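# Move cart with paper case through door into yellow bay

## Task

Get the utility cart from this room through the self-closing door into the neighbouring room and leave it parked in the yellow-taped bay, with each of its four wheels fully inside the tape line and none resting on the tape. The case of copy paper has to be lying in the cart's top tray without any part overhanging the tray's edges. The door must already have swung shut before the scene is ended. One or both robots may do the work. At the end, the robots must release everything and back away; the result only counts if it stays in place with no robot holding it. A robot that falls or is left leaning means failure.

## Robot and tools

Robots: two identical Hello Robot Stretch 4 units, r1 and r2. Each has an omni-wheel base, a lift carriage on a mast, an arm that telescopes forward, a three-joint wrist (yaw, pitch, roll) and a two-finger gripper. Each is roughly 1.6 m tall, and its base edge lies within 0.23 m of its base origin. Each carries four cameras: <name>_head_camera, _head_left_camera, _head_right_camera (both fisheye) and _wrist_camera.

Frames: the base frame sits on the floor below the base centre, x ahead, y to the left, z up. hand_pose is reported in it as a point between the open fingertips; with all wrist joints at 0 its axes line up with the base frame. The printed hand position may be slightly wrong. The odometry frame is the base frame where the scene began. Each robot reports only in its own frames, so the relative placement of r1 and r2 must be judged from images, lidar_m and wrist_depth_mm.

execute_actions: argument "actions" is a list holding one action or nothing (empty returns state and pictures only). The action is an object keyed by "r1" and/or "r2". Per robot you may give "base", "joints", or both, plus optional "pace" and "contact_limits"; or only "end_of_arm": "enable_torque" to re-power wrist or gripper motors that shut off. "base" holds exactly one relative move from where the base currently is: translate_m (metres, forward positive, -2 to 2), strafe_m (metres, left positive, -2 to 2) or rotate_rad (radians, counter-clockwise positive, -3.2 to 3.2). "joints" holds absolute targets by name: lift_m 0 to 1.2; arm_m 0 to 0.55; wrist_yaw_rad -1.134 to 4.276 (0 ahead, left positive, 3.14 stowed backwards, above 3.4 the arm may block it); wrist_pitch_rad -1.117 to 4.259 (0 level, 1.57 pointing down); wrist_roll_rad -1.117 to 4.259 (0 fingers level, positive turns clockwise seen from behind); gripper_m -0.038 to 0.141, the fingertip gap, negative meaning fingers squeezing together. Joint targets beyond range get clipped and the result notes it; any other bad value or unknown key rejects the whole call. "pace" is "slow", "default", "fast" or "max" (base about 0.1/0.3/0.4/0.6 m/s and 1/2/3/4 rad/s; slower when the lift is above 0.2, down to 0.3 m/s and 1 rad/s at 1.2). "contact_limits": {"arm_m": x}, x from 0 (gentlest) to 0.75 (firmest), default 0.5. All motions in one action begin together. "cameras" lists which images to return; null or ["all"] gives all, [] gives none. To unfold the wrist at the start, send lift_m 0.4 with wrist_yaw_rad 0.

wait: {"seconds": 0 to 10}; nothing new is commanded, the world keeps running, and the usual state and pictures come back. Useful for letting the door close.

zoom_image: {"camera": name, "region": [x0, y0, x1, y1]} in pixels of that camera's most recent full image, origin top-left, at most 504 by 504.

finished_scene: {"scene": n}; ends the current scene for good and reports success, then gives the next task.

Result lines: base_status and joint_status say how each commanded motion ended: "done" (for the base it only means the wheels turned the requested amount, slip included), "off_target" (stopped short, may still push), "contact_stop_at_<key>" (hit something; that part goes slack), "limit_stop_at_<name>" (built-in limit, e.g. own_body or tilt), "time_out", "torque_fault" (wrist or gripper motor overloaded and went limp until enable_torque). on_its_own covers parts not commanded in this call; "held at" is the target held, not the actual position. Parts omitted from a call may still be pushing toward old targets. base_odometry counts wheel rotation; if turned_by_wheels and turned_by_imu differ by over about 0.1 rad, there was a collision or slip. base_tilt is in degrees, forward and right positive, with a fixed per-robot bias up to about 1.5. motor_effort is percent of maximum, peak in brackets; wheel efforts positive mean turning right. lidar_m has 12 distances in metres, sector 1 straight ahead and going counter-clockwise (4 left, 7 behind, 10 right), seeing from about 0.15 m up; "-" means nothing, or something closer than 0.25 m. wrist_depth_mm is a 7 by 7 grid of depths from the top left, 100 to 2000 mm.

Gripping: command a gap smaller than the object; squeezing harder pulls it toward the wrist. Neither gripper_m nor "done" proves a grasp; look for a change in gripper effort. Lift if fingertips snag on a surface.

Avoid: robots pressing against each other (a firm press ends the run; no line reports robot-robot contact, and any further base travel after touching presses hard). Two robots given the same move can differ by about 3 cm per metre, which strains a shared load. Driving or turning with over 1 kg in hand and arm_m above 0.2 can tip a robot, worse at fast paces; steady high pushes can too. Tilt above 6 degrees triggers limit_stop_at_tilt and freezes the lift, arm and wheels. Holding over about 2 kg with a level gripper trips the wrist. Avoid drops, slams, knocked-over objects and hard shoves. The simulation keeps running while you compose replies; base moves count from the last reported state. Loose items may occasionally be nudged by outside disturbances.

Each tool is called after "Request:" by a JSON object that holds its "api" and its "payload".

## Session

I'll start by looking at the current state of the scene.

Request:
{"api": "execute_actions", "payload": {"actions": []}}

Scene clock: 0.00 s.
r1.base_odometry: x=+0.000 y=+0.000 heading=+0.000 (m, m, rad; r1's odometry frame)
r1.turned_by_wheels: +0.000 (rad since the last result)
r1.turned_by_imu: +0.000 (rad since the last result)
r1.base_tilt: forward=+0.3 right=-0.7 (deg)
r1.lidar_m: 1.27 2.52 3.62 1.09 0.70 0.61 0.61 0.78 1.56 2.20 2.71 4.10
r1.base_status: not commanded
r1.joint_positions: lift_m=+0.230 arm_m=-0.002 wrist_yaw_rad=+3.241 wrist_pitch_rad=-0.003 wrist_roll_rad=-0.016 gripper_m=+0.057
r1.joint_status: not commanded
r1.motor_effort: lift_m=+19 arm_m=+0 wrist_yaw_rad=+0 wrist_pitch_rad=-8 wrist_roll_rad=+0 gripper_m=-4 wheel_0=+0 wheel_1=-1 wheel_2=+1 (%)
r1.hand_pose: x=-0.1266 y=+0.0583 z=+0.4095 quat_wxyz=(-0.050, +0.002, -0.008, +0.999) (m; r1's base frame)
r1.wrist_depth_mm: - - 132 778 707 627 580 / - - 119 177 707 634 580 / - - 131 194 723 634 585 / 166 140 138 788 707 647 585 / 195 1025 917 798 715 647 585 / 195 1042 198 809 212 634 585 / 199 539 904 113 707 621 591
r2.base_odometry: x=+0.000 y=+0.000 heading=+0.000 (m, m, rad; r2's odometry frame)
r2.turned_by_wheels: +0.000 (rad since the last result)
r2.turned_by_imu: +0.000 (rad since the last result)
r2.base_tilt: forward=-0.2 right=+0.1 (deg)
r2.lidar_m: 4.19 2.66 2.27 2.25 1.84 1.58 1.59 1.85 2.49 2.48 1.47 1.15
r2.base_status: not commanded
r2.joint_positions: lift_m=+0.288 arm_m=-0.003 wrist_yaw_rad=+3.236 wrist_pitch_rad=+0.010 wrist_roll_rad=-0.006 gripper_m=+0.057
r2.joint_status: not commanded
r2.motor_effort: lift_m=+19 arm_m=-1 wrist_yaw_rad=+2 wrist_pitch_rad=-7 wrist_roll_rad=-1 gripper_m=-3 wheel_0=+0 wheel_1=+0 wheel_2=+0 (%)
r2.hand_pose: x=-0.1271 y=+0.0597 z=+0.4632 quat_wxyz=(-0.047, -0.005, -0.003, +0.999) (m; r2's base frame)
r2.wrist_depth_mm: - - 132 1808 1618 1537 1397 / - - 131 1708 1576 1537 1430 / - - 131 1756 1618 1499 1397 / - 121 132 1708 1661 1499 1430 / 191 - 1863 1756 1576 1537 1397 / 203 1708 191 1661 196 1464 1397 / 204 1042 1138 135 1160 1098 1160
pictures: r1_head_camera, r1_head_left_camera, r1_head_right_camera, r1_wrist_camera, r2_head_camera, r2_head_left_camera, r2_head_right_camera, r2_wrist_camera
Images, in order (width x height): r1_head_camera 420x560, r1_head_left_camera 420x672, r1_head_right_camera 420x672, r1_wrist_camera 616x392, r2_head_camera 420x560, r2_head_left_camera 420x672, r2_head_right_camera 420x672, r2_wrist_camera 616x392.

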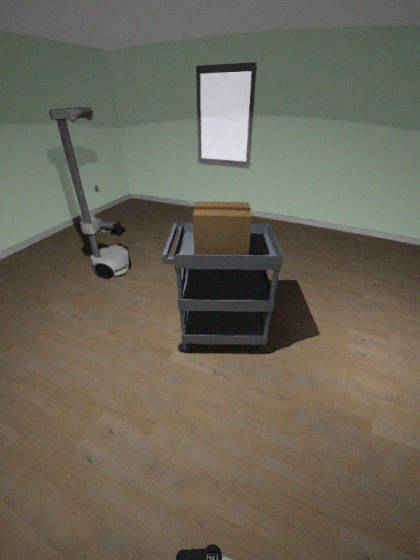

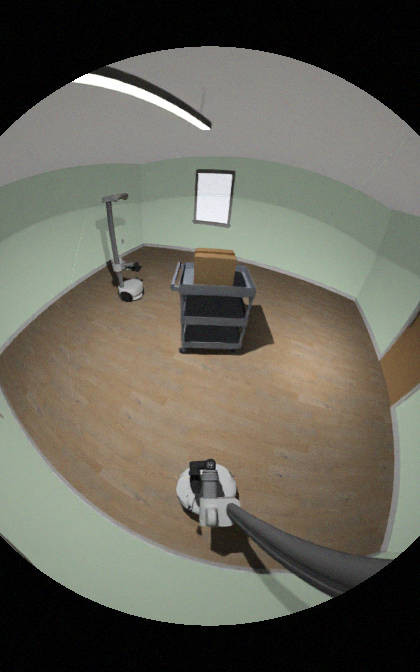

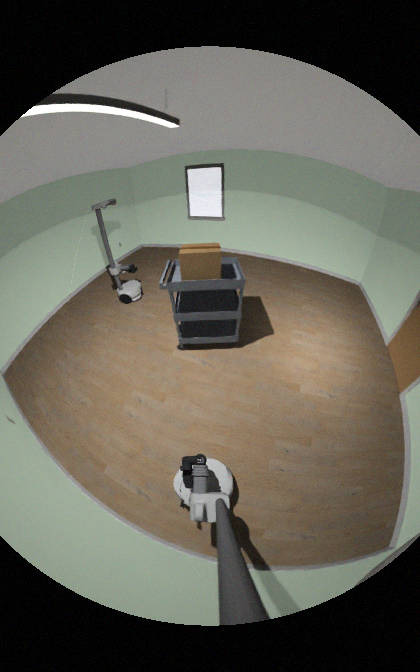

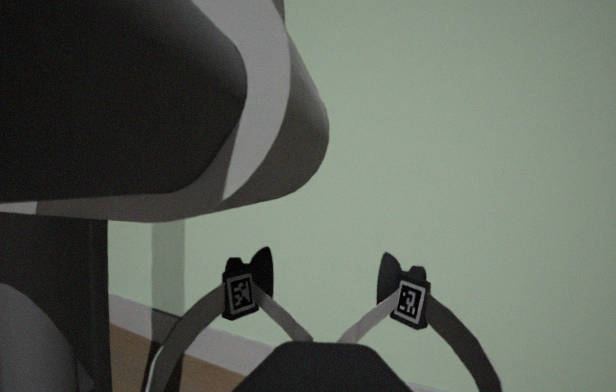

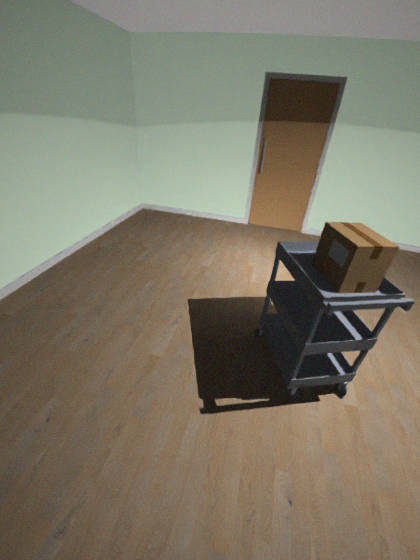

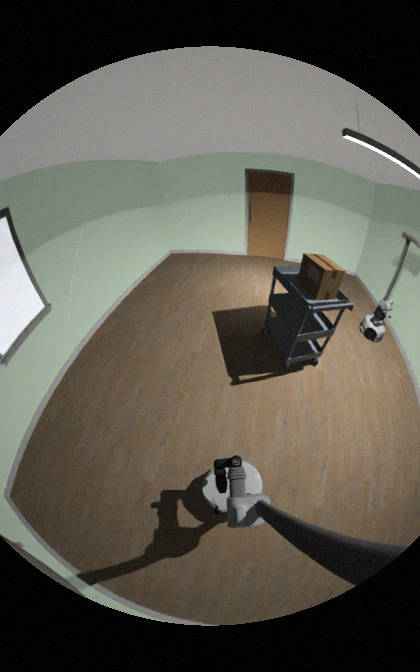

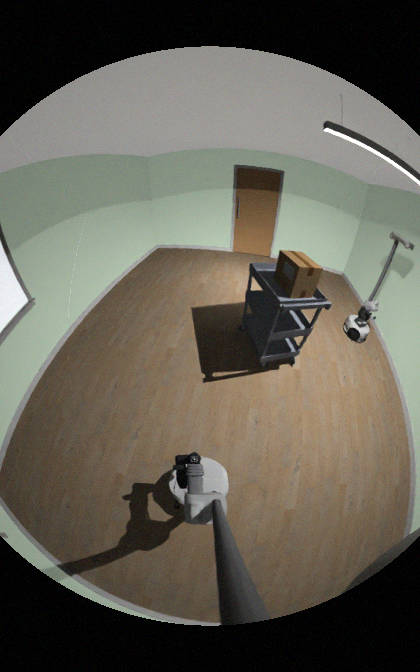

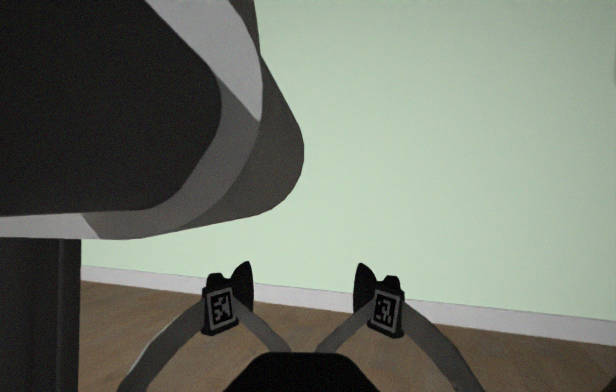

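Request:
{"api": "zoom_image", "payload": {"camera": "r2_head_camera", "region": [230, 60, 370, 250]}}

Request:
{"api": "zoom_image", "payload": {"camera": "r2_head_camera", "region": [240, 210, 420, 420]}}

Request:
{"api": "zoom_image", "payload": {"camera": "r1_head_camera", "region": [150, 190, 330, 370]}}

Region (230, 60, 370, 250) of r2_head_camera's 420x560 image, scaled by 2.653, with more detail than that image has; it fills the left 371 columns of this view, and the rest is white.

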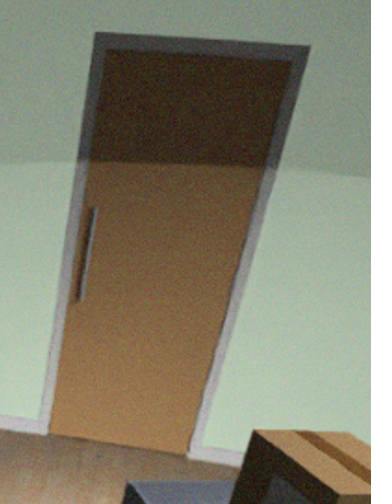

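Region (240, 210, 420, 420) of r2_head_camera's 420x560 image, scaled by 2.400, with more detail than that image has; it fills the left 432 columns of this view, and the rest is white.

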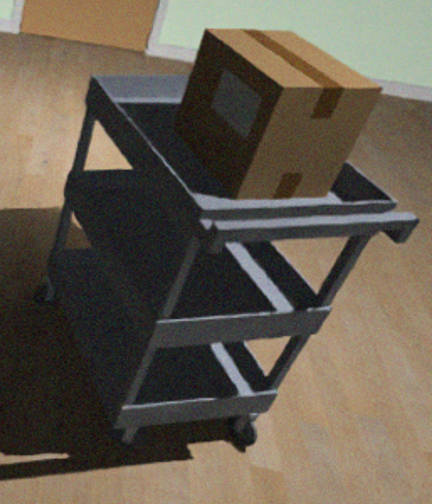

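Region (150, 190, 330, 370) of r1_head_camera's 420x560 image, scaled by 2.800, with more detail than that image has.

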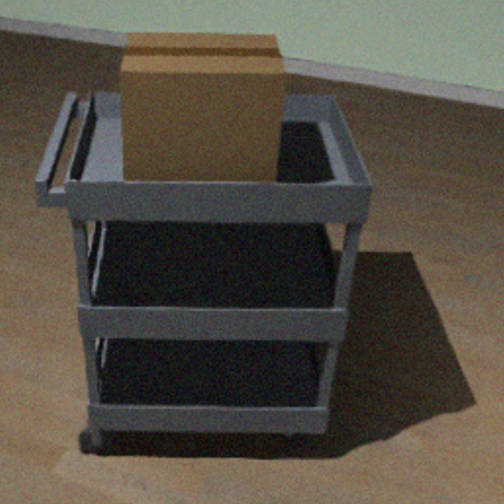

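Request:
{"api": "zoom_image", "payload": {"camera": "r1_head_left_camera", "region": [320, 270, 420, 430]}}

Request:
{"api": "zoom_image", "payload": {"camera": "r2_head_camera", "region": [240, 120, 300, 190]}}

Region (320, 270, 420, 430) of r1_head_left_camera's 420x672 image, scaled by 3.150, with more detail than that image has; it fills the left 315 columns of this view, and the rest is white.

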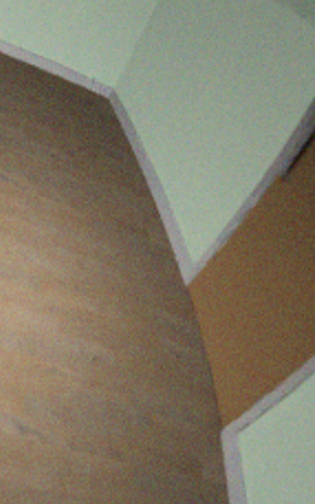

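Region (240, 120, 300, 190) of r2_head_camera's 420x560 image, scaled by 7.200, with more detail than that image has; it fills the left 432 columns of this view, and the rest is white.

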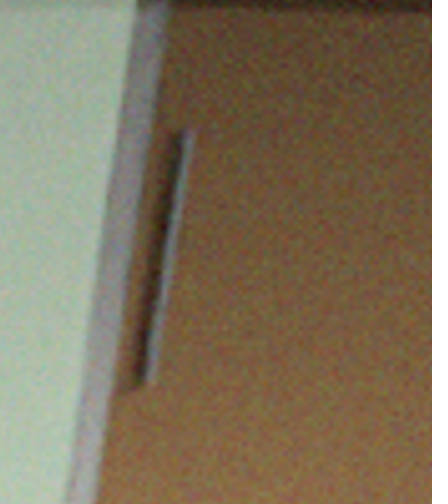

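Request:
{"api": "execute_actions", "payload": {"actions": [{"r1": {"base": {"rotate_rad": -1.014}, "pace": "max"}, "r2": {"joints": {"lift_m": 0.4, "wrist_yaw_rad": 0}, "pace": "max"}}], "cameras": ["r1_head_camera", "r2_head_camera"]}}

Scene clock: 35.73 s.
r1.base_odometry: x=+0.000 y=+0.000 heading=-1.014 (m, m, rad; r1's odometry frame)
r1.turned_by_wheels: -1.014 (rad since the last result)
r1.turned_by_imu: -1.006 (rad since the last result)
r1.base_tilt: forward=+0.3 right=-0.7 (deg)
r1.lidar_m: 2.77 1.35 1.28 2.46 3.61 1.02 0.69 0.62 0.63 0.81 1.74 2.20
r1.base_status: done
r1.joint_positions: lift_m=+0.230 arm_m=-0.002 wrist_yaw_rad=+3.241 wrist_pitch_rad=-0.003 wrist_roll_rad=-0.016 gripper_m=+0.057
r1.joint_status: not commanded
r1.motor_effort: lift_m=+19(19) arm_m=+0(0) wrist_yaw_rad=+0(0) wrist_pitch_rad=-7(6) wrist_roll_rad=+0(0) gripper_m=-5(4) wheel_0=+0(8) wheel_1=-1(12) wheel_2=-2(9) (%)
r1.hand_pose: x=-0.1266 y=+0.0583 z=+0.4095 quat_wxyz=(-0.050, +0.002, -0.008, +0.999) (m; r1's base frame)
r1.wrist_depth_mm: - - 132 854 976 1138 1308 / - - 120 177 976 1160 1366 / - - 131 195 991 1182 1366 / 165 140 138 878 1008 1182 1430 / 196 707 768 891 991 1205 1397 / 196 715 197 891 213 1205 1366 / 200 462 798 114 976 904 1025
r2.base_odometry: x=+0.000 y=+0.000 heading=+0.000 (m, m, rad; r2's odometry frame)
r2.turned_by_wheels: +0.000 (rad since the last result)
r2.turned_by_imu: +0.001 (rad since the last result)
r2.base_tilt: forward=-0.4 right=-0.1 (deg)
r2.lidar_m: 4.16 2.65 2.26 2.25 1.87 1.58 1.59 1.83 2.48 2.48 1.45 1.13
r2.base_status: not commanded
r2.joint_positions: lift_m=+0.400 arm_m=-0.003 wrist_yaw_rad=+0.000 wrist_pitch_rad=+0.010 wrist_roll_rad=-0.006 gripper_m=+0.057
r2.joint_status: all done
r2.motor_effort: lift_m=+21(24) arm_m=-1(1) wrist_yaw_rad=-1(5) wrist_pitch_rad=-7(7) wrist_roll_rad=-1(2) gripper_m=-4(7) wheel_0=+0(0) wheel_1=+0(0) wheel_2=+0(0) (%)
r2.hand_pose: x=+0.4569 y=-0.0873 z=+0.5752 quat_wxyz=(+1.000, -0.003, +0.005, +0.000) (m; r2's base frame)
r2.wrist_depth_mm: - - - - - - - / - - - - - - 946 / - - - - - 1042 842 / - - - - - - - / - - - - - 1060 809 / - - 190 - 196 1430 - / 1336 1255 1366 135 1366 960 1098
pictures: r1_head_camera, r2_head_camera
Images, in order (width x height): r1_head_camera 420x560, r2_head_camera 420x560.

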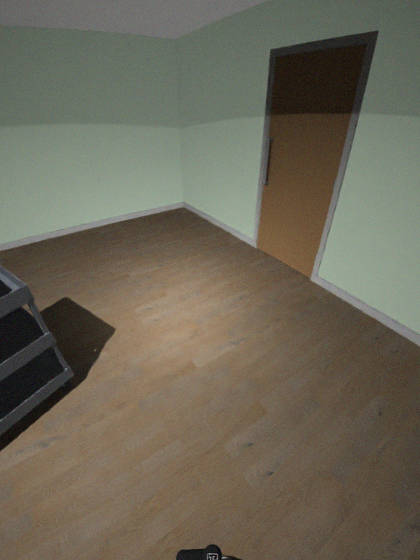

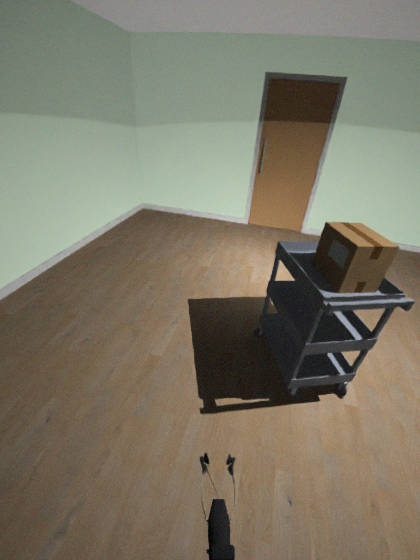

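Request:
{"api": "execute_actions", "payload": {"actions": [{"r1": {"base": {"translate_m": 2.0}, "joints": {"lift_m": 0.74, "wrist_yaw_rad": 0, "gripper_m": 0.12}, "pace": "max"}, "r2": {"base": {"strafe_m": -0.85}, "joints": {"lift_m": 0.7, "gripper_m": 0.12}, "pace": "max"}}], "cameras": ["r1_head_camera", "r2_head_camera", "r2_wrist_camera"]}}

Scene clock: 45.47 s.
r1.base_odometry: x=+1.057 y=-1.698 heading=-1.014 (m, m, rad; r1's odometry frame)
r1.turned_by_wheels: +0.000 (rad since the last result)
r1.turned_by_imu: -0.006 (rad since the last result)
r1.base_tilt: forward=+0.3 right=-0.7 (deg)
r1.lidar_m: 1.25 2.51 2.56 3.23 1.39 1.39 2.43 2.21 1.62 1.06 0.96 1.00
r1.base_status: done
r1.joint_positions: lift_m=+0.740 arm_m=-0.002 wrist_yaw_rad=+0.000 wrist_pitch_rad=-0.003 wrist_roll_rad=-0.016 gripper_m=+0.120
r1.joint_status: all done
r1.motor_effort: lift_m=+20(26) arm_m=+0(0) wrist_yaw_rad=-1(8) wrist_pitch_rad=-7(7) wrist_roll_rad=+0(0) gripper_m=-1(5) wheel_0=+0(8) wheel_1=+0(10) wheel_2=+1(15) (%)
r1.hand_pose: x=+0.4577 y=-0.0873 z=+0.9191 quat_wxyz=(+1.000, -0.008, -0.002, +0.000) (m; r1's base frame)
r1.wrist_depth_mm: 1921 - - 1336 1025 798 699 / 1921 - - 1336 1025 788 691 / 1983 - - 1336 1025 798 691 / 1983 - - 1366 1060 820 691 / 1983 - 1808 1336 1008 798 699 / - - 1661 1281 960 213 691 / 1921 1863 1921 113 976 788 691
r2.base_odometry: x=+0.000 y=-0.850 heading=+0.000 (m, m, rad; r2's odometry frame)
r2.turned_by_wheels: +0.000 (rad since the last result)
r2.turned_by_imu: -0.001 (rad since the last result)
r2.base_tilt: forward=-0.3 right=+0.0 (deg)
r2.lidar_m: 0.99 3.61 3.07 3.07 2.08 1.80 1.78 1.95 1.66 1.66 1.93 3.32
r2.base_status: done
r2.joint_positions: lift_m=+0.700 arm_m=-0.003 wrist_yaw_rad=+0.000 wrist_pitch_rad=+0.010 wrist_roll_rad=-0.006 gripper_m=+0.120
r2.joint_status: all done
r2.motor_effort: lift_m=+20(24) arm_m=-1(1) wrist_yaw_rad=+2(1) wrist_pitch_rad=-6(7) wrist_roll_rad=-1(1) gripper_m=+0(3) wheel_0=+0(11) wheel_1=+0(12) wheel_2=+0(2) (%)
r2.hand_pose: x=+0.4569 y=-0.0874 z=+0.8752 quat_wxyz=(+1.000, -0.003, +0.005, +0.000) (m; r2's base frame)
r2.wrist_depth_mm: - - - - - - - / - - - - - - - / - - - - - - - / - - 1397 960 - - - / - - 788 831 - - - / - - 1229 1464 211 - - / - 931 991 138 - 1983 -
pictures: r1_head_camera, r2_head_camera, r2_wrist_camera
Images, in order (width x height): r1_head_camera 420x560, r2_head_camera 420x560, r2_wrist_camera 616x392.

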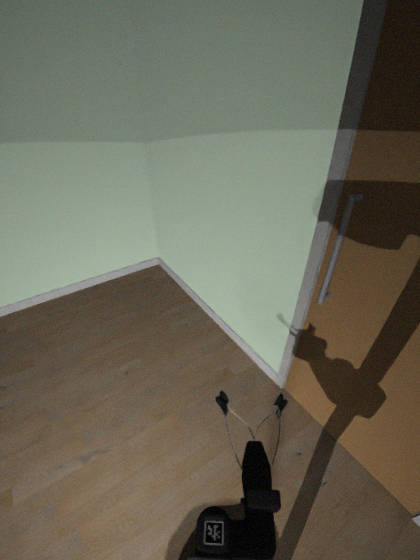

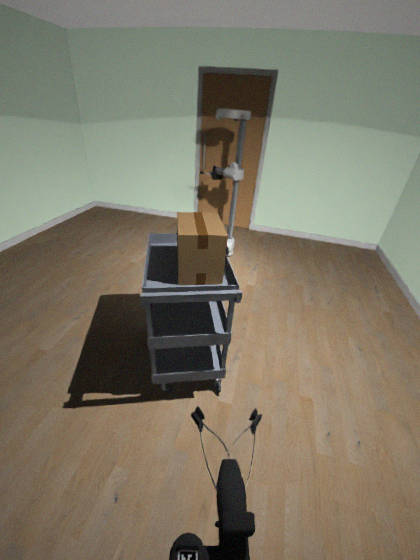

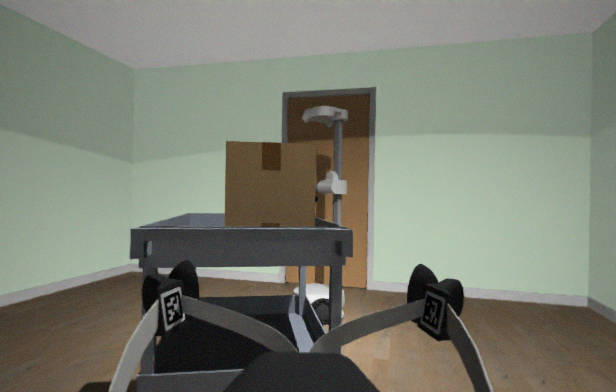

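Request:
{"api": "zoom_image", "payload": {"camera": "r2_wrist_camera", "region": [110, 130, 390, 330]}}

Request:
{"api": "zoom_image", "payload": {"camera": "r2_head_camera", "region": [120, 200, 280, 410]}}

Region (110, 130, 390, 330) of r2_wrist_camera's 616x392 image, scaled by 1.800; it fills the top 360 rows of this view, and the rest is white.

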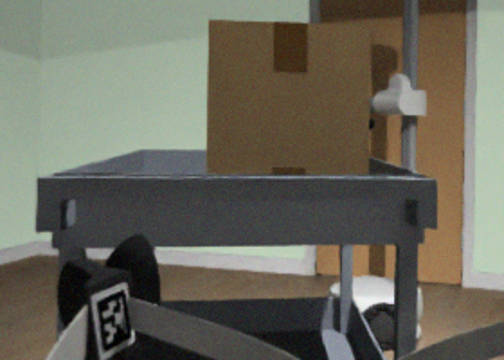

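Region (120, 200, 280, 410) of r2_head_camera's 420x560 image, scaled by 2.400, with more detail than that image has; it fills the left 384 columns of this view, and the rest is white.

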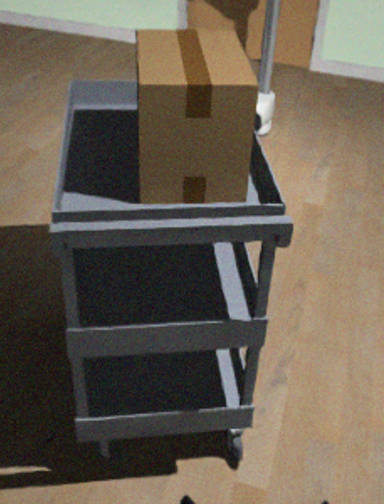

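Request:
{"api": "execute_actions", "payload": {"actions": [{"r1": {"base": {"translate_m": 0.24}, "joints": {"arm_m": 0.29, "wrist_yaw_rad": -0.75, "gripper_m": 0.14}, "pace": "fast"}, "r2": {"base": {"rotate_rad": 0.12}, "joints": {"lift_m": 0.665, "arm_m": 0.1}, "pace": "fast"}}], "cameras": ["r1_head_camera", "r1_wrist_camera", "r2_head_camera", "r2_wrist_camera"]}}

Scene clock: 55.97 s.
r1.base_odometry: x=+1.184 y=-1.902 heading=-1.014 (m, m, rad; r1's odometry frame)
r1.turned_by_wheels: +0.000 (rad since the last result)
r1.turned_by_imu: -0.002 (rad since the last result)
r1.base_tilt: forward=+0.3 right=-0.6 (deg)
r1.lidar_m: 1.04 2.24 2.34 2.97 1.62 1.59 2.61 2.41 1.34 0.88 0.81 0.81
r1.base_status: done
r1.joint_positions: lift_m=+0.740 arm_m=+0.288 wrist_yaw_rad=-0.750 wrist_pitch_rad=-0.003 wrist_roll_rad=-0.016 gripper_m=+0.140
r1.joint_status: all done
r1.motor_effort: lift_m=+21(20) arm_m=+8(8) wrist_yaw_rad=-1(9) wrist_pitch_rad=-7(8) wrist_roll_rad=+0(1) gripper_m=-1(2) wheel_0=+0(6) wheel_1=+1(6) wheel_2=+0(14) (%)
r1.hand_pose: x=+0.6110 y=-0.2606 z=+0.9191 quat_wxyz=(+0.931, -0.008, +0.001, -0.366) (m; r1's base frame)
r1.wrist_depth_mm: 574 544 517 484 462 445 427 / 574 544 521 488 466 449 433 / 580 549 517 488 469 452 436 / 585 549 525 492 469 455 436 / 591 554 521 496 477 452 436 / 597 564 521 496 469 198 442 / 597 574 539 113 480 462 445
r2.base_odometry: x=+0.000 y=-0.850 heading=+0.120 (m, m, rad; r2's odometry frame)
r2.turned_by_wheels: +0.120 (rad since the last result)
r2.turned_by_imu: +0.119 (rad since the last result)
r2.base_tilt: forward=-0.2 right=+0.1 (deg)
r2.lidar_m: 0.99 3.40 3.06 3.06 1.97 1.80 1.83 1.84 1.65 1.68 2.10 1.04
r2.base_status: done
r2.joint_positions: lift_m=+0.665 arm_m=+0.099 wrist_yaw_rad=+0.000 wrist_pitch_rad=+0.010 wrist_roll_rad=-0.006 gripper_m=+0.120
r2.joint_status: all done
r2.motor_effort: lift_m=+18(19) arm_m=+5(5) wrist_yaw_rad=+0(3) wrist_pitch_rad=-5(8) wrist_roll_rad=-1(1) gripper_m=-2(1) wheel_0=+0(4) wheel_1=+0(5) wheel_2=+1(5) (%)
r2.hand_pose: x=+0.5584 y=-0.0874 z=+0.8404 quat_wxyz=(+1.000, -0.003, +0.005, +0.000) (m; r2's base frame)
r2.wrist_depth_mm: - - - - - - - / - - - - - - - / - - - 831 - - - / - - - 842 - - - / - - 715 715 715 - - / - - 707 1308 211 - - / 1921 1808 904 138 960 1921 -
pictures: r1_head_camera, r1_wrist_camera, r2_head_camera, r2_wrist_camera
Images, in order (width x height): r1_head_camera 420x560, r1_wrist_camera 616x392, r2_head_camera 420x560, r2_wrist_camera 616x392.

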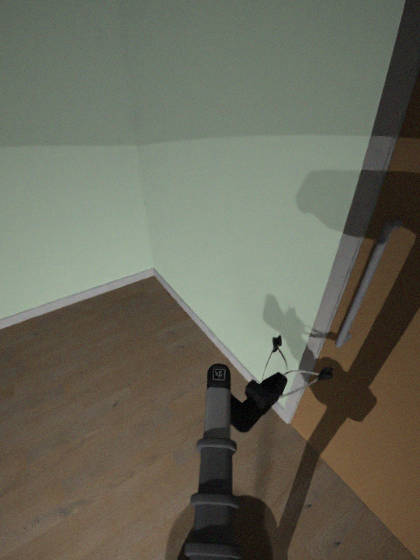

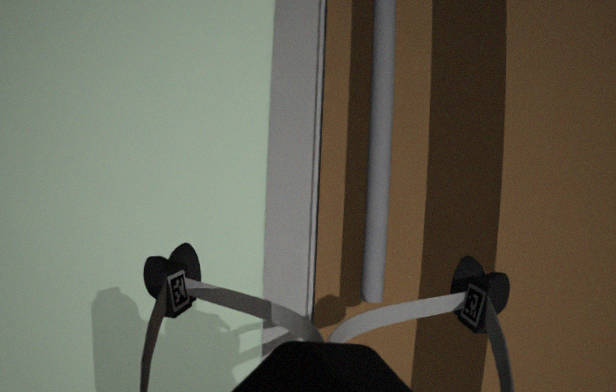

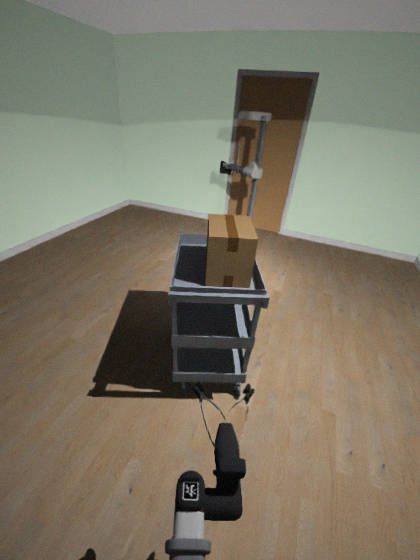

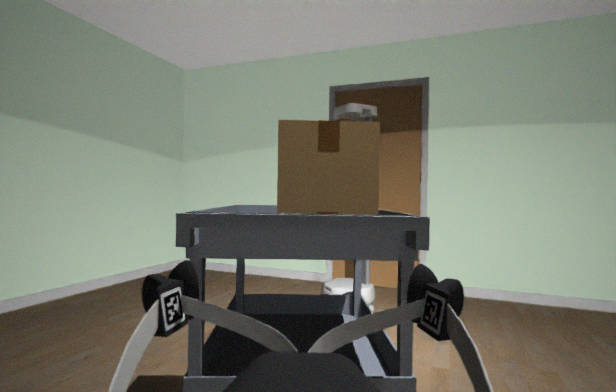

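Request:
{"api": "execute_actions", "payload": {"actions": [{"r1": {"base": {"strafe_m": -0.14}, "joints": {"arm_m": 0.363, "lift_m": 0.78}, "pace": "default"}, "r2": {"base": {"translate_m": 0.45}, "joints": {"arm_m": 0.0, "wrist_roll_rad": 1.57}, "pace": "fast"}}], "cameras": ["r1_head_camera", "r1_wrist_camera", "r2_head_camera", "r2_wrist_camera"]}}

Scene clock: 62.00 s.
r1.base_odometry: x=+1.065 y=-1.976 heading=-1.014 (m, m, rad; r1's odometry frame)
r1.turned_by_wheels: +0.000 (rad since the last result)
r1.turned_by_imu: -0.002 (rad since the last result)
r1.base_tilt: forward=+0.3 right=-0.7 (deg)
r1.lidar_m: 0.93 1.91 2.44 3.07 1.69 1.65 2.51 2.33 1.17 0.78 0.71 0.73
r1.base_status: done
r1.joint_positions: lift_m=+0.780 arm_m=+0.361 wrist_yaw_rad=-0.750 wrist_pitch_rad=-0.003 wrist_roll_rad=-0.016 gripper_m=+0.140
r1.joint_status: all done
r1.motor_effort: lift_m=+22(23) arm_m=+8(11) wrist_yaw_rad=+0(1) wrist_pitch_rad=-7(7) wrist_roll_rad=+0(0) gripper_m=-1(0) wheel_0=-1(9) wheel_1=+2(8) wheel_2=+0(3) (%)
r1.hand_pose: x=+0.6839 y=-0.2606 z=+0.9590 quat_wxyz=(+0.930, -0.008, +0.001, -0.366) (m; r1's base frame)
r1.wrist_depth_mm: 387 370 340 334 319 303 294 / 389 373 340 334 320 306 296 / 397 373 343 338 324 306 296 / 397 377 343 340 324 310 298 / 402 377 345 343 327 307 300 / 404 382 345 265 324 198 301 / 404 387 355 113 324 315 301
r2.base_odometry: x=+0.447 y=-0.796 heading=+0.120 (m, m, rad; r2's odometry frame)
r2.turned_by_wheels: +0.000 (rad since the last result)
r2.turned_by_imu: +0.001 (rad since the last result)
r2.base_tilt: forward=-0.2 right=+0.1 (deg)
r2.lidar_m: 0.53 3.21 2.88 2.92 2.43 2.22 2.25 2.01 1.82 1.83 2.30 0.56
r2.base_status: done
r2.joint_positions: lift_m=+0.665 arm_m=+0.001 wrist_yaw_rad=+0.000 wrist_pitch_rad=+0.010 wrist_roll_rad=+1.570 gripper_m=+0.120
r2.joint_status: all done
r2.motor_effort: lift_m=+18(18) arm_m=-5(5) wrist_yaw_rad=+0(2) wrist_pitch_rad=-7(8) wrist_roll_rad=+1(4) gripper_m=+1(2) wheel_0=+0(5) wheel_1=+0(7) wheel_2=+0(12) (%)
r2.hand_pose: x=+0.4603 y=-0.0874 z=+0.8404 quat_wxyz=(+0.708, +0.707, +0.004, -0.004) (m; r2's base frame)
r2.wrist_depth_mm: - - - 315 - 1618 1118 / - - - 375 - 564 439 / - 484 484 373 - 699 512 / - 484 484 370 - 741 517 / - 484 484 368 - 732 517 / - - 484 368 211 654 512 / - - - 137 - 647 512
pictures: r1_head_camera, r1_wrist_camera, r2_head_camera, r2_wrist_camera
Images, in order (width x height): r1_head_camera 420x560, r1_wrist_camera 616x392, r2_head_camera 420x560, r2_wrist_camera 616x392.

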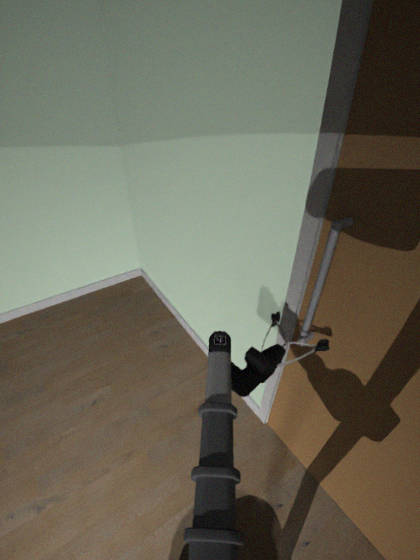

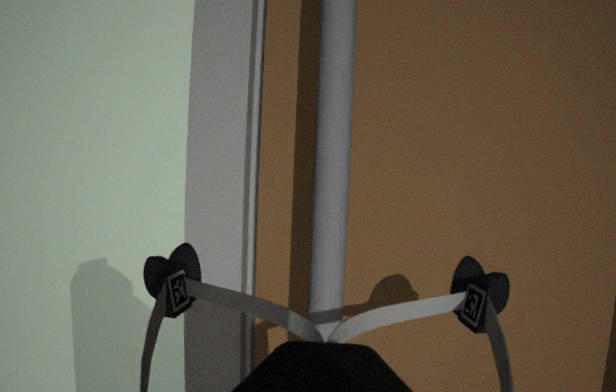

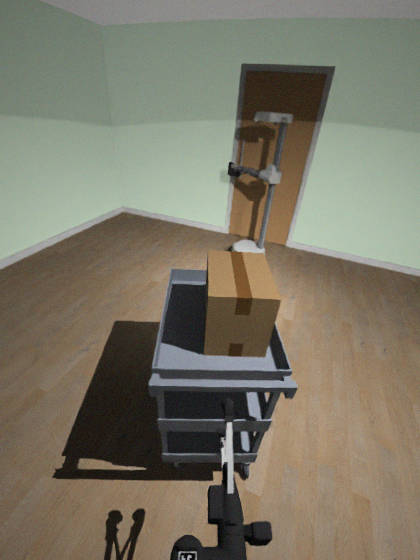

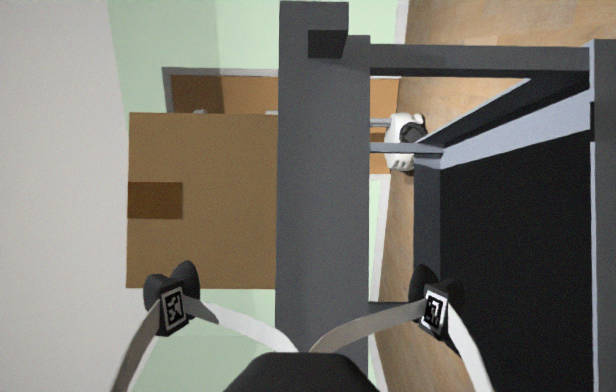

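Request:
{"api": "execute_actions", "payload": {"actions": [{"r1": {"base": {"strafe_m": -0.04}, "joints": {"arm_m": 0.405, "gripper_m": 0.09}, "pace": "default"}, "r2": {"base": {"translate_m": 0.088}, "joints": {"lift_m": 0.674, "gripper_m": 0.09}, "pace": "default"}}], "cameras": ["r1_head_camera", "r1_wrist_camera", "r2_head_camera", "r2_wrist_camera"]}}

Scene clock: 65.60 s.
r1.base_odometry: x=+1.031 y=-1.997 heading=-1.014 (m, m, rad; r1's odometry frame)
r1.turned_by_wheels: +0.000 (rad since the last result)
r1.turned_by_imu: -0.001 (rad since the last result)
r1.base_tilt: forward=+0.3 right=-0.6 (deg)
r1.lidar_m: 0.84 1.87 2.46 3.12 1.71 1.69 2.51 2.30 1.14 0.74 0.67 0.69
r1.base_status: done
r1.joint_positions: lift_m=+0.780 arm_m=+0.403 wrist_yaw_rad=-0.750 wrist_pitch_rad=-0.003 wrist_roll_rad=-0.016 gripper_m=+0.090
r1.joint_status: all done
r1.motor_effort: lift_m=+22(22) arm_m=+8(9) wrist_yaw_rad=+0(1) wrist_pitch_rad=-7(7) wrist_roll_rad=+0(1) gripper_m=-3(0) wheel_0=-1(8) wheel_1=+0(10) wheel_2=+0(2) (%)
r1.hand_pose: x=+0.7258 y=-0.2606 z=+0.9590 quat_wxyz=(+0.930, -0.008, +0.001, -0.366) (m; r1's base frame)
r1.wrist_depth_mm: 320 304 281 276 262 252 242 / 325 307 279 277 264 253 244 / 325 309 283 279 267 254 244 / 327 310 287 281 268 254 247 / 330 312 286 211 270 256 247 / 332 315 283 210 266 255 250 / 334 319 291 114 268 256 250
r2.base_odometry: x=+0.534 y=-0.785 heading=+0.120 (m, m, rad; r2's odometry frame)
r2.turned_by_wheels: +0.000 (rad since the last result)
r2.turned_by_imu: +0.001 (rad since the last result)
r2.base_tilt: forward=-0.3 right=+0.0 (deg)
r2.lidar_m: 0.45 0.48 2.86 2.91 2.53 2.30 2.33 2.03 1.86 1.88 2.32 0.49
r2.base_status: done
r2.joint_positions: lift_m=+0.674 arm_m=+0.001 wrist_yaw_rad=+0.000 wrist_pitch_rad=+0.010 wrist_roll_rad=+1.570 gripper_m=+0.090
r2.joint_status: all done
r2.motor_effort: lift_m=+22(22) arm_m=-5(6) wrist_yaw_rad=+1(1) wrist_pitch_rad=-7(7) wrist_roll_rad=+0(0) gripper_m=-2(2) wheel_0=+1(6) wheel_1=+1(4) wheel_2=+1(9) (%)
r2.hand_pose: x=+0.4603 y=-0.0874 z=+0.8491 quat_wxyz=(+0.708, +0.707, +0.004, -0.004) (m; r2's base frame)
r2.wrist_depth_mm: - - - 287 290 296 298 / - - - 225 287 1708 496 / - 399 397 224 286 759 525 / - 394 397 224 283 768 525 / - 397 394 223 282 750 521 / - 392 196 221 194 759 521 / - - - 136 279 634 521
pictures: r1_head_camera, r1_wrist_camera, r2_head_camera, r2_wrist_camera
Images, in order (width x height): r1_head_camera 420x560, r1_wrist_camera 616x392, r2_head_camera 420x560, r2_wrist_camera 616x392.

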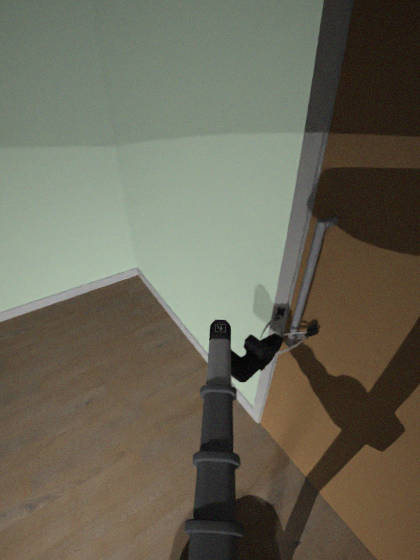

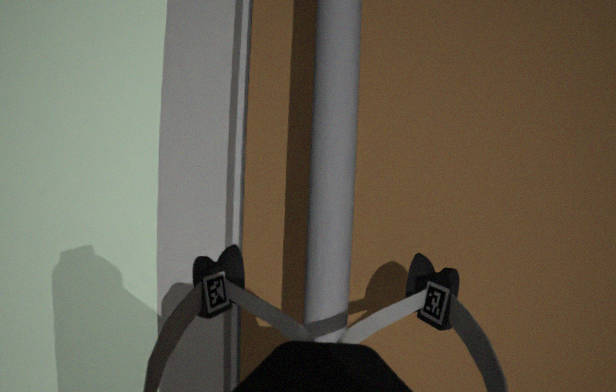

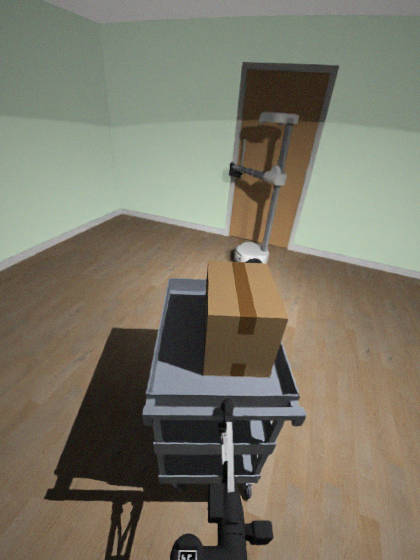

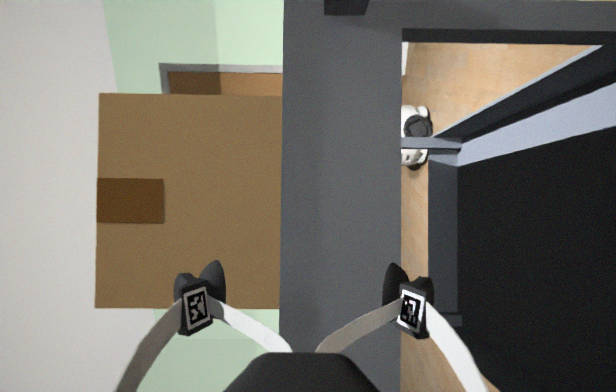

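Request:
{"api": "zoom_image", "payload": {"camera": "r1_head_camera", "region": [230, 270, 350, 390]}}

Request:
{"api": "zoom_image", "payload": {"camera": "r2_head_camera", "region": [140, 360, 320, 520]}}

Region (230, 270, 350, 390) of r1_head_camera's 420x560 image, scaled by 4.200, with more detail than that image has.

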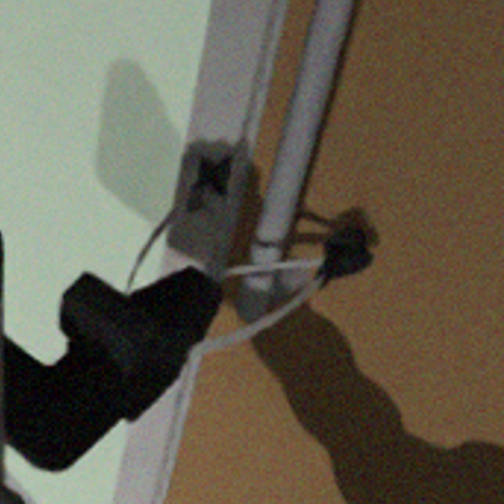

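Region (140, 360, 320, 520) of r2_head_camera's 420x560 image, scaled by 2.800, with more detail than that image has.

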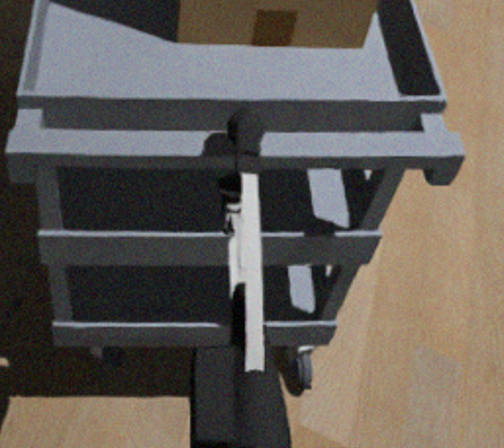

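Request:
{"api": "execute_actions", "payload": {"actions": [{"r1": {"base": {"strafe_m": -0.008}, "joints": {"arm_m": 0.414, "gripper_m": 0.05}, "pace": "default"}, "r2": {"base": {"translate_m": 0.027}, "joints": {"gripper_m": 0.06}, "pace": "default"}}], "cameras": []}}

Request:
{"api": "execute_actions", "payload": {"actions": [{"r1": {"joints": {"gripper_m": -0.01}}, "r2": {"joints": {"gripper_m": -0.01}}}], "cameras": ["r1_head_camera", "r1_wrist_camera", "r2_head_camera", "r2_wrist_camera"]}}

Scene clock: 68.93 s.
r1.base_odometry: x=+1.024 y=-2.001 heading=-1.014 (m, m, rad; r1's odometry frame)
r1.turned_by_wheels: +0.000 (rad since the last result)
r1.turned_by_imu: -0.001 (rad since the last result)
r1.base_tilt: forward=+0.4 right=-0.8 (deg)
r1.lidar_m: 0.85 1.87 2.46 3.14 1.74 1.68 2.51 2.30 1.13 0.74 0.66 0.69
r1.base_status: done
r1.joint_positions: lift_m=+0.780 arm_m=+0.412 wrist_yaw_rad=-0.750 wrist_pitch_rad=-0.003 wrist_roll_rad=-0.016 gripper_m=+0.050
r1.joint_status: all done
r1.motor_effort: lift_m=+22(22) arm_m=+9(10) wrist_yaw_rad=+0(0) wrist_pitch_rad=-7(7) wrist_roll_rad=+0(0) gripper_m=-4(6) wheel_0=+0(7) wheel_1=+0(7) wheel_2=+0(1) (%)
r1.hand_pose: x=+0.7348 y=-0.2606 z=+0.9590 quat_wxyz=(+0.930, -0.008, +0.001, -0.366) (m; r1's base frame)
r1.wrist_depth_mm: 307 293 266 264 250 240 - / 310 294 268 265 251 241 233 / 310 296 272 267 254 243 236 / 315 297 274 268 256 245 236 / 317 300 273 198 257 246 238 / 320 301 200 195 195 245 239 / 322 303 278 113 256 243 240
r2.base_odometry: x=+0.561 y=-0.782 heading=+0.120 (m, m, rad; r2's odometry frame)
r2.turned_by_wheels: +0.000 (rad since the last result)
r2.turned_by_imu: +0.001 (rad since the last result)
r2.base_tilt: forward=-0.2 right=+0.0 (deg)
r2.lidar_m: 0.42 0.45 2.86 2.87 2.56 2.33 2.35 2.04 1.87 1.89 2.36 0.45
r2.base_status: done
r2.joint_positions: lift_m=+0.674 arm_m=+0.001 wrist_yaw_rad=+0.000 wrist_pitch_rad=+0.010 wrist_roll_rad=+1.570 gripper_m=+0.060
r2.joint_status: all done
r2.motor_effort: lift_m=+22(22) arm_m=-5(6) wrist_yaw_rad=+1(2) wrist_pitch_rad=-7(6) wrist_roll_rad=+0(0) gripper_m=-3(5) wheel_0=-1(5) wheel_1=+0(3) wheel_2=+1(5) (%)
r2.hand_pose: x=+0.4603 y=-0.0874 z=+0.8491 quat_wxyz=(+0.708, +0.707, +0.004, -0.004) (m; r2's base frame)
r2.wrist_depth_mm: - - - 200 262 291 293 / - - - 198 259 1708 500 / - 370 370 198 258 778 530 / - 366 368 196 257 759 530 / - 368 370 196 257 759 525 / - 366 190 195 194 750 525 / - - - 136 254 634 517
pictures: none
No camera images: the call's "cameras" was empty. Leave "cameras" out to get every camera's image.

Scene clock: 70.40 s.
r1.base_odometry: x=+1.024 y=-2.001 heading=-1.014 (m, m, rad; r1's odometry frame)
r1.turned_by_wheels: +0.000 (rad since the last result)
r1.turned_by_imu: -0.001 (rad since the last result)
r1.base_tilt: forward=+0.2 right=-0.6 (deg)
r1.lidar_m: 0.85 1.81 2.47 3.13 1.72 1.69 2.51 2.28 1.11 0.74 0.66 0.67
r1.base_status: not commanded
r1.joint_positions: lift_m=+0.780 arm_m=+0.413 wrist_yaw_rad=-0.749 wrist_pitch_rad=-0.003 wrist_roll_rad=-0.016 gripper_m=-0.009
r1.joint_status: all done
r1.motor_effort: lift_m=+22(22) arm_m=+7(9) wrist_yaw_rad=-2(6) wrist_pitch_rad=-7(7) wrist_roll_rad=+0(0) gripper_m=-18(19) wheel_0=-2(3) wheel_1=+0(0) wheel_2=+0(0) (%)
r1.hand_pose: x=+0.7353 y=-0.2605 z=+0.9590 quat_wxyz=(+0.931, -0.008, +0.001, -0.366) (m; r1's base frame)
r1.wrist_depth_mm: 306 290 265 257 242 233 - / 307 291 266 257 244 235 227 / 310 293 267 190 247 237 229 / 310 297 270 188 249 237 229 / 317 298 272 189 248 238 231 / 317 301 183 189 185 238 231 / 320 304 276 113 250 196 -
r2.base_odometry: x=+0.561 y=-0.782 heading=+0.120 (m, m, rad; r2's odometry frame)
r2.turned_by_wheels: +0.000 (rad since the last result)
r2.turned_by_imu: +0.000 (rad since the last result)
r2.base_tilt: forward=-0.3 right=+0.0 (deg)
r2.lidar_m: 0.39 0.43 2.85 2.89 2.57 2.33 2.35 2.05 1.88 1.91 2.37 0.47
r2.base_status: not commanded
r2.joint_positions: lift_m=+0.674 arm_m=+0.001 wrist_yaw_rad=+0.002 wrist_pitch_rad=+0.008 wrist_roll_rad=+1.570 gripper_m=-0.009
r2.joint_status: all done
r2.motor_effort: lift_m=+21(22) arm_m=-6(5) wrist_yaw_rad=-5(7) wrist_pitch_rad=-2(6) wrist_roll_rad=+0(1) gripper_m=-21(22) wheel_0=-1(1) wheel_1=+0(1) wheel_2=+2(2) (%)
r2.hand_pose: x=+0.4605 y=-0.0869 z=+0.8497 quat_wxyz=(+0.708, +0.707, +0.004, -0.002) (m; r2's base frame)
r2.wrist_depth_mm: - - - 190 252 1537 1098 / - 362 - 189 250 1756 496 / - 362 362 188 250 768 530 / - 359 362 188 248 768 525 / - 359 359 187 247 768 530 / - 357 182 185 183 768 525 / - - - 127 244 603 525
pictures: r1_head_camera, r1_wrist_camera, r2_head_camera, r2_wrist_camera
Images, in order (width x height): r1_head_camera 420x560, r1_wrist_camera 616x392, r2_head_camera 420x560, r2_wrist_camera 616x392.

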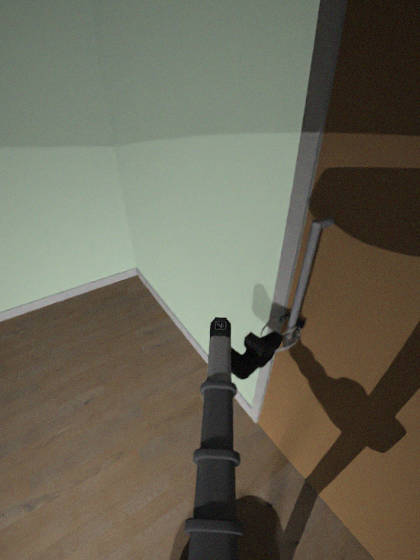

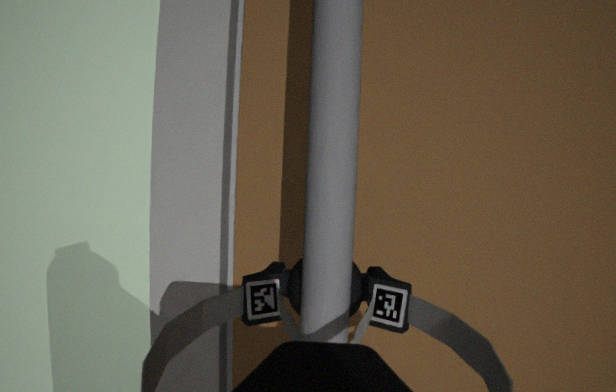

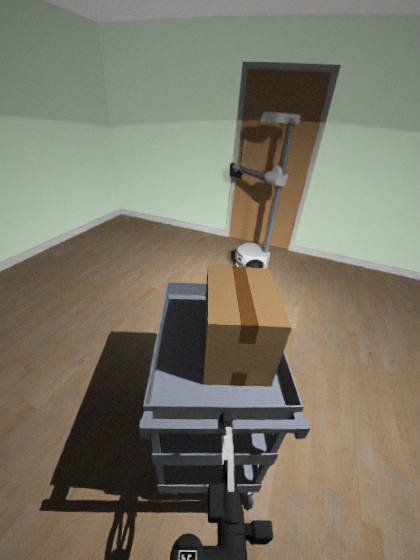

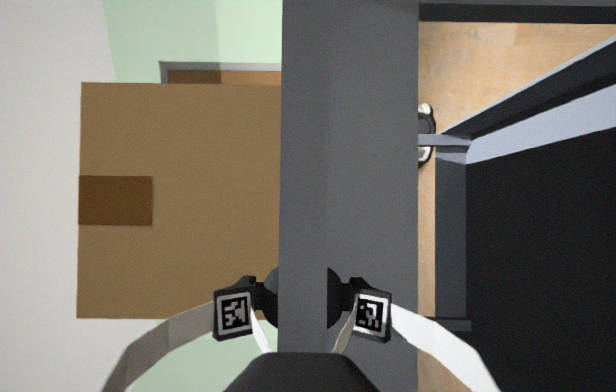

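Request:
{"api": "execute_actions", "payload": {"actions": [{"r1": {"base": {"translate_m": -0.053}, "joints": {"wrist_yaw_rad": -0.612}, "pace": "default"}, "r2": {"base": {"translate_m": 0.06}, "pace": "default"}}], "cameras": ["r1_head_camera", "r1_wrist_camera", "r2_head_camera"]}}

Scene clock: 81.40 s.
r1.base_odometry: x=+0.996 y=-1.956 heading=-1.014 (m, m, rad; r1's odometry frame)
r1.turned_by_wheels: +0.001 (rad since the last result)
r1.turned_by_imu: -0.008 (rad since the last result)
r1.base_tilt: forward=+0.3 right=-0.7 (deg)
r1.lidar_m: 0.84 1.90 2.51 3.13 1.62 1.61 2.44 2.26 1.19 0.76 0.67 0.69
r1.base_status: done
r1.joint_positions: lift_m=+0.780 arm_m=+0.413 wrist_yaw_rad=-0.605 wrist_pitch_rad=-0.003 wrist_roll_rad=-0.016 gripper_m=-0.009
r1.joint_status: all done
r1.on_its_own: wrist_yaw_rad is at rest, and its effort (-19) is outside its rest range (-13 to +13)
r1.motor_effort: lift_m=+22(22) arm_m=+7(7) wrist_yaw_rad=-19(60) wrist_pitch_rad=-6(7) wrist_roll_rad=+0(0) gripper_m=-17(20) wheel_0=+3(22) wheel_1=+1(14) wheel_2=+4(9) (%)
r1.hand_pose: x=+0.7712 y=-0.2360 z=+0.9590 quat_wxyz=(+0.955, -0.008, +0.001, -0.298) (m; r1's base frame)
r1.wrist_depth_mm: 392 355 304 181 238 221 - / 394 357 309 181 239 223 213 / 397 359 307 181 240 225 214 / 397 357 309 183 241 226 215 / 402 362 312 187 242 226 216 / 407 364 186 189 186 226 217 / 410 370 317 113 241 222 -
r2.base_odometry: x=+0.621 y=-0.775 heading=+0.120 (m, m, rad; r2's odometry frame)
r2.turned_by_wheels: +0.000 (rad since the last result)
r2.turned_by_imu: +0.001 (rad since the last result)
r2.base_tilt: forward=-0.4 right=+0.2 (deg)
r2.lidar_m: 0.41 0.43 2.84 2.87 2.63 2.39 2.41 2.09 1.88 1.93 2.38 0.44
r2.base_status: done
r2.joint_positions: lift_m=+0.674 arm_m=+0.000 wrist_yaw_rad=+0.000 wrist_pitch_rad=+0.008 wrist_roll_rad=+1.570 gripper_m=-0.009
r2.joint_status: not commanded
r2.motor_effort: lift_m=+21(21) arm_m=-2(5) wrist_yaw_rad=+1(14) wrist_pitch_rad=-1(1) wrist_roll_rad=+0(0) gripper_m=-18(22) wheel_0=+0(4) wheel_1=+0(7) wheel_2=+1(13) (%)
r2.hand_pose: x=+0.4596 y=-0.0875 z=+0.8498 quat_wxyz=(+0.708, +0.707, +0.003, -0.003) (m; r2's base frame)
r2.wrist_depth_mm: - - - 183 244 1618 1078 / - 353 355 182 244 1756 508 / - 353 353 182 242 723 530 / - 355 355 182 242 768 535 / - 353 355 181 241 759 535 / - 353 182 181 184 768 530 / - - - 128 241 591 530
pictures: r1_head_camera, r1_wrist_camera, r2_head_camera
Images, in order (width x height): r1_head_camera 420x560, r1_wrist_camera 616x392, r2_head_camera 420x560.

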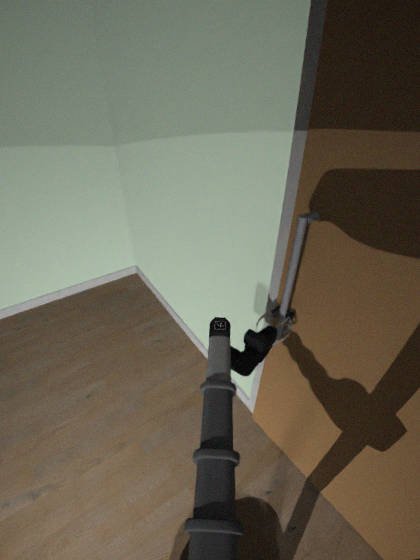

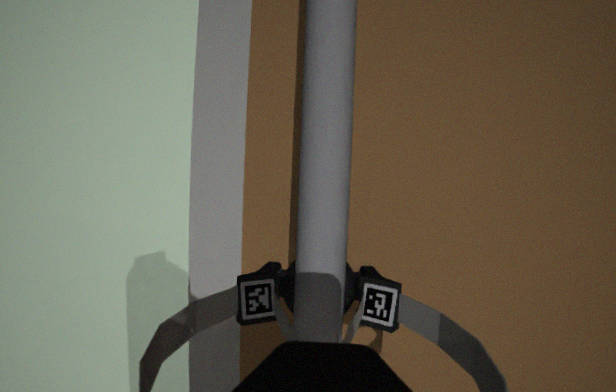

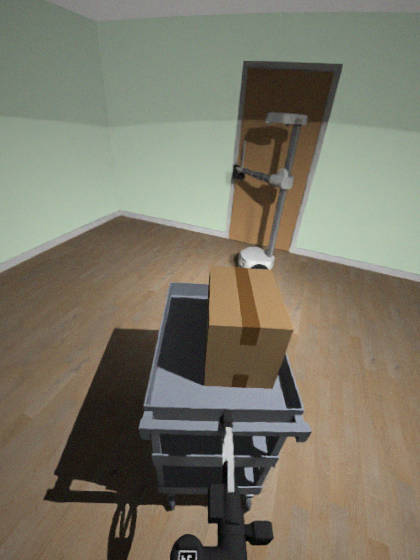

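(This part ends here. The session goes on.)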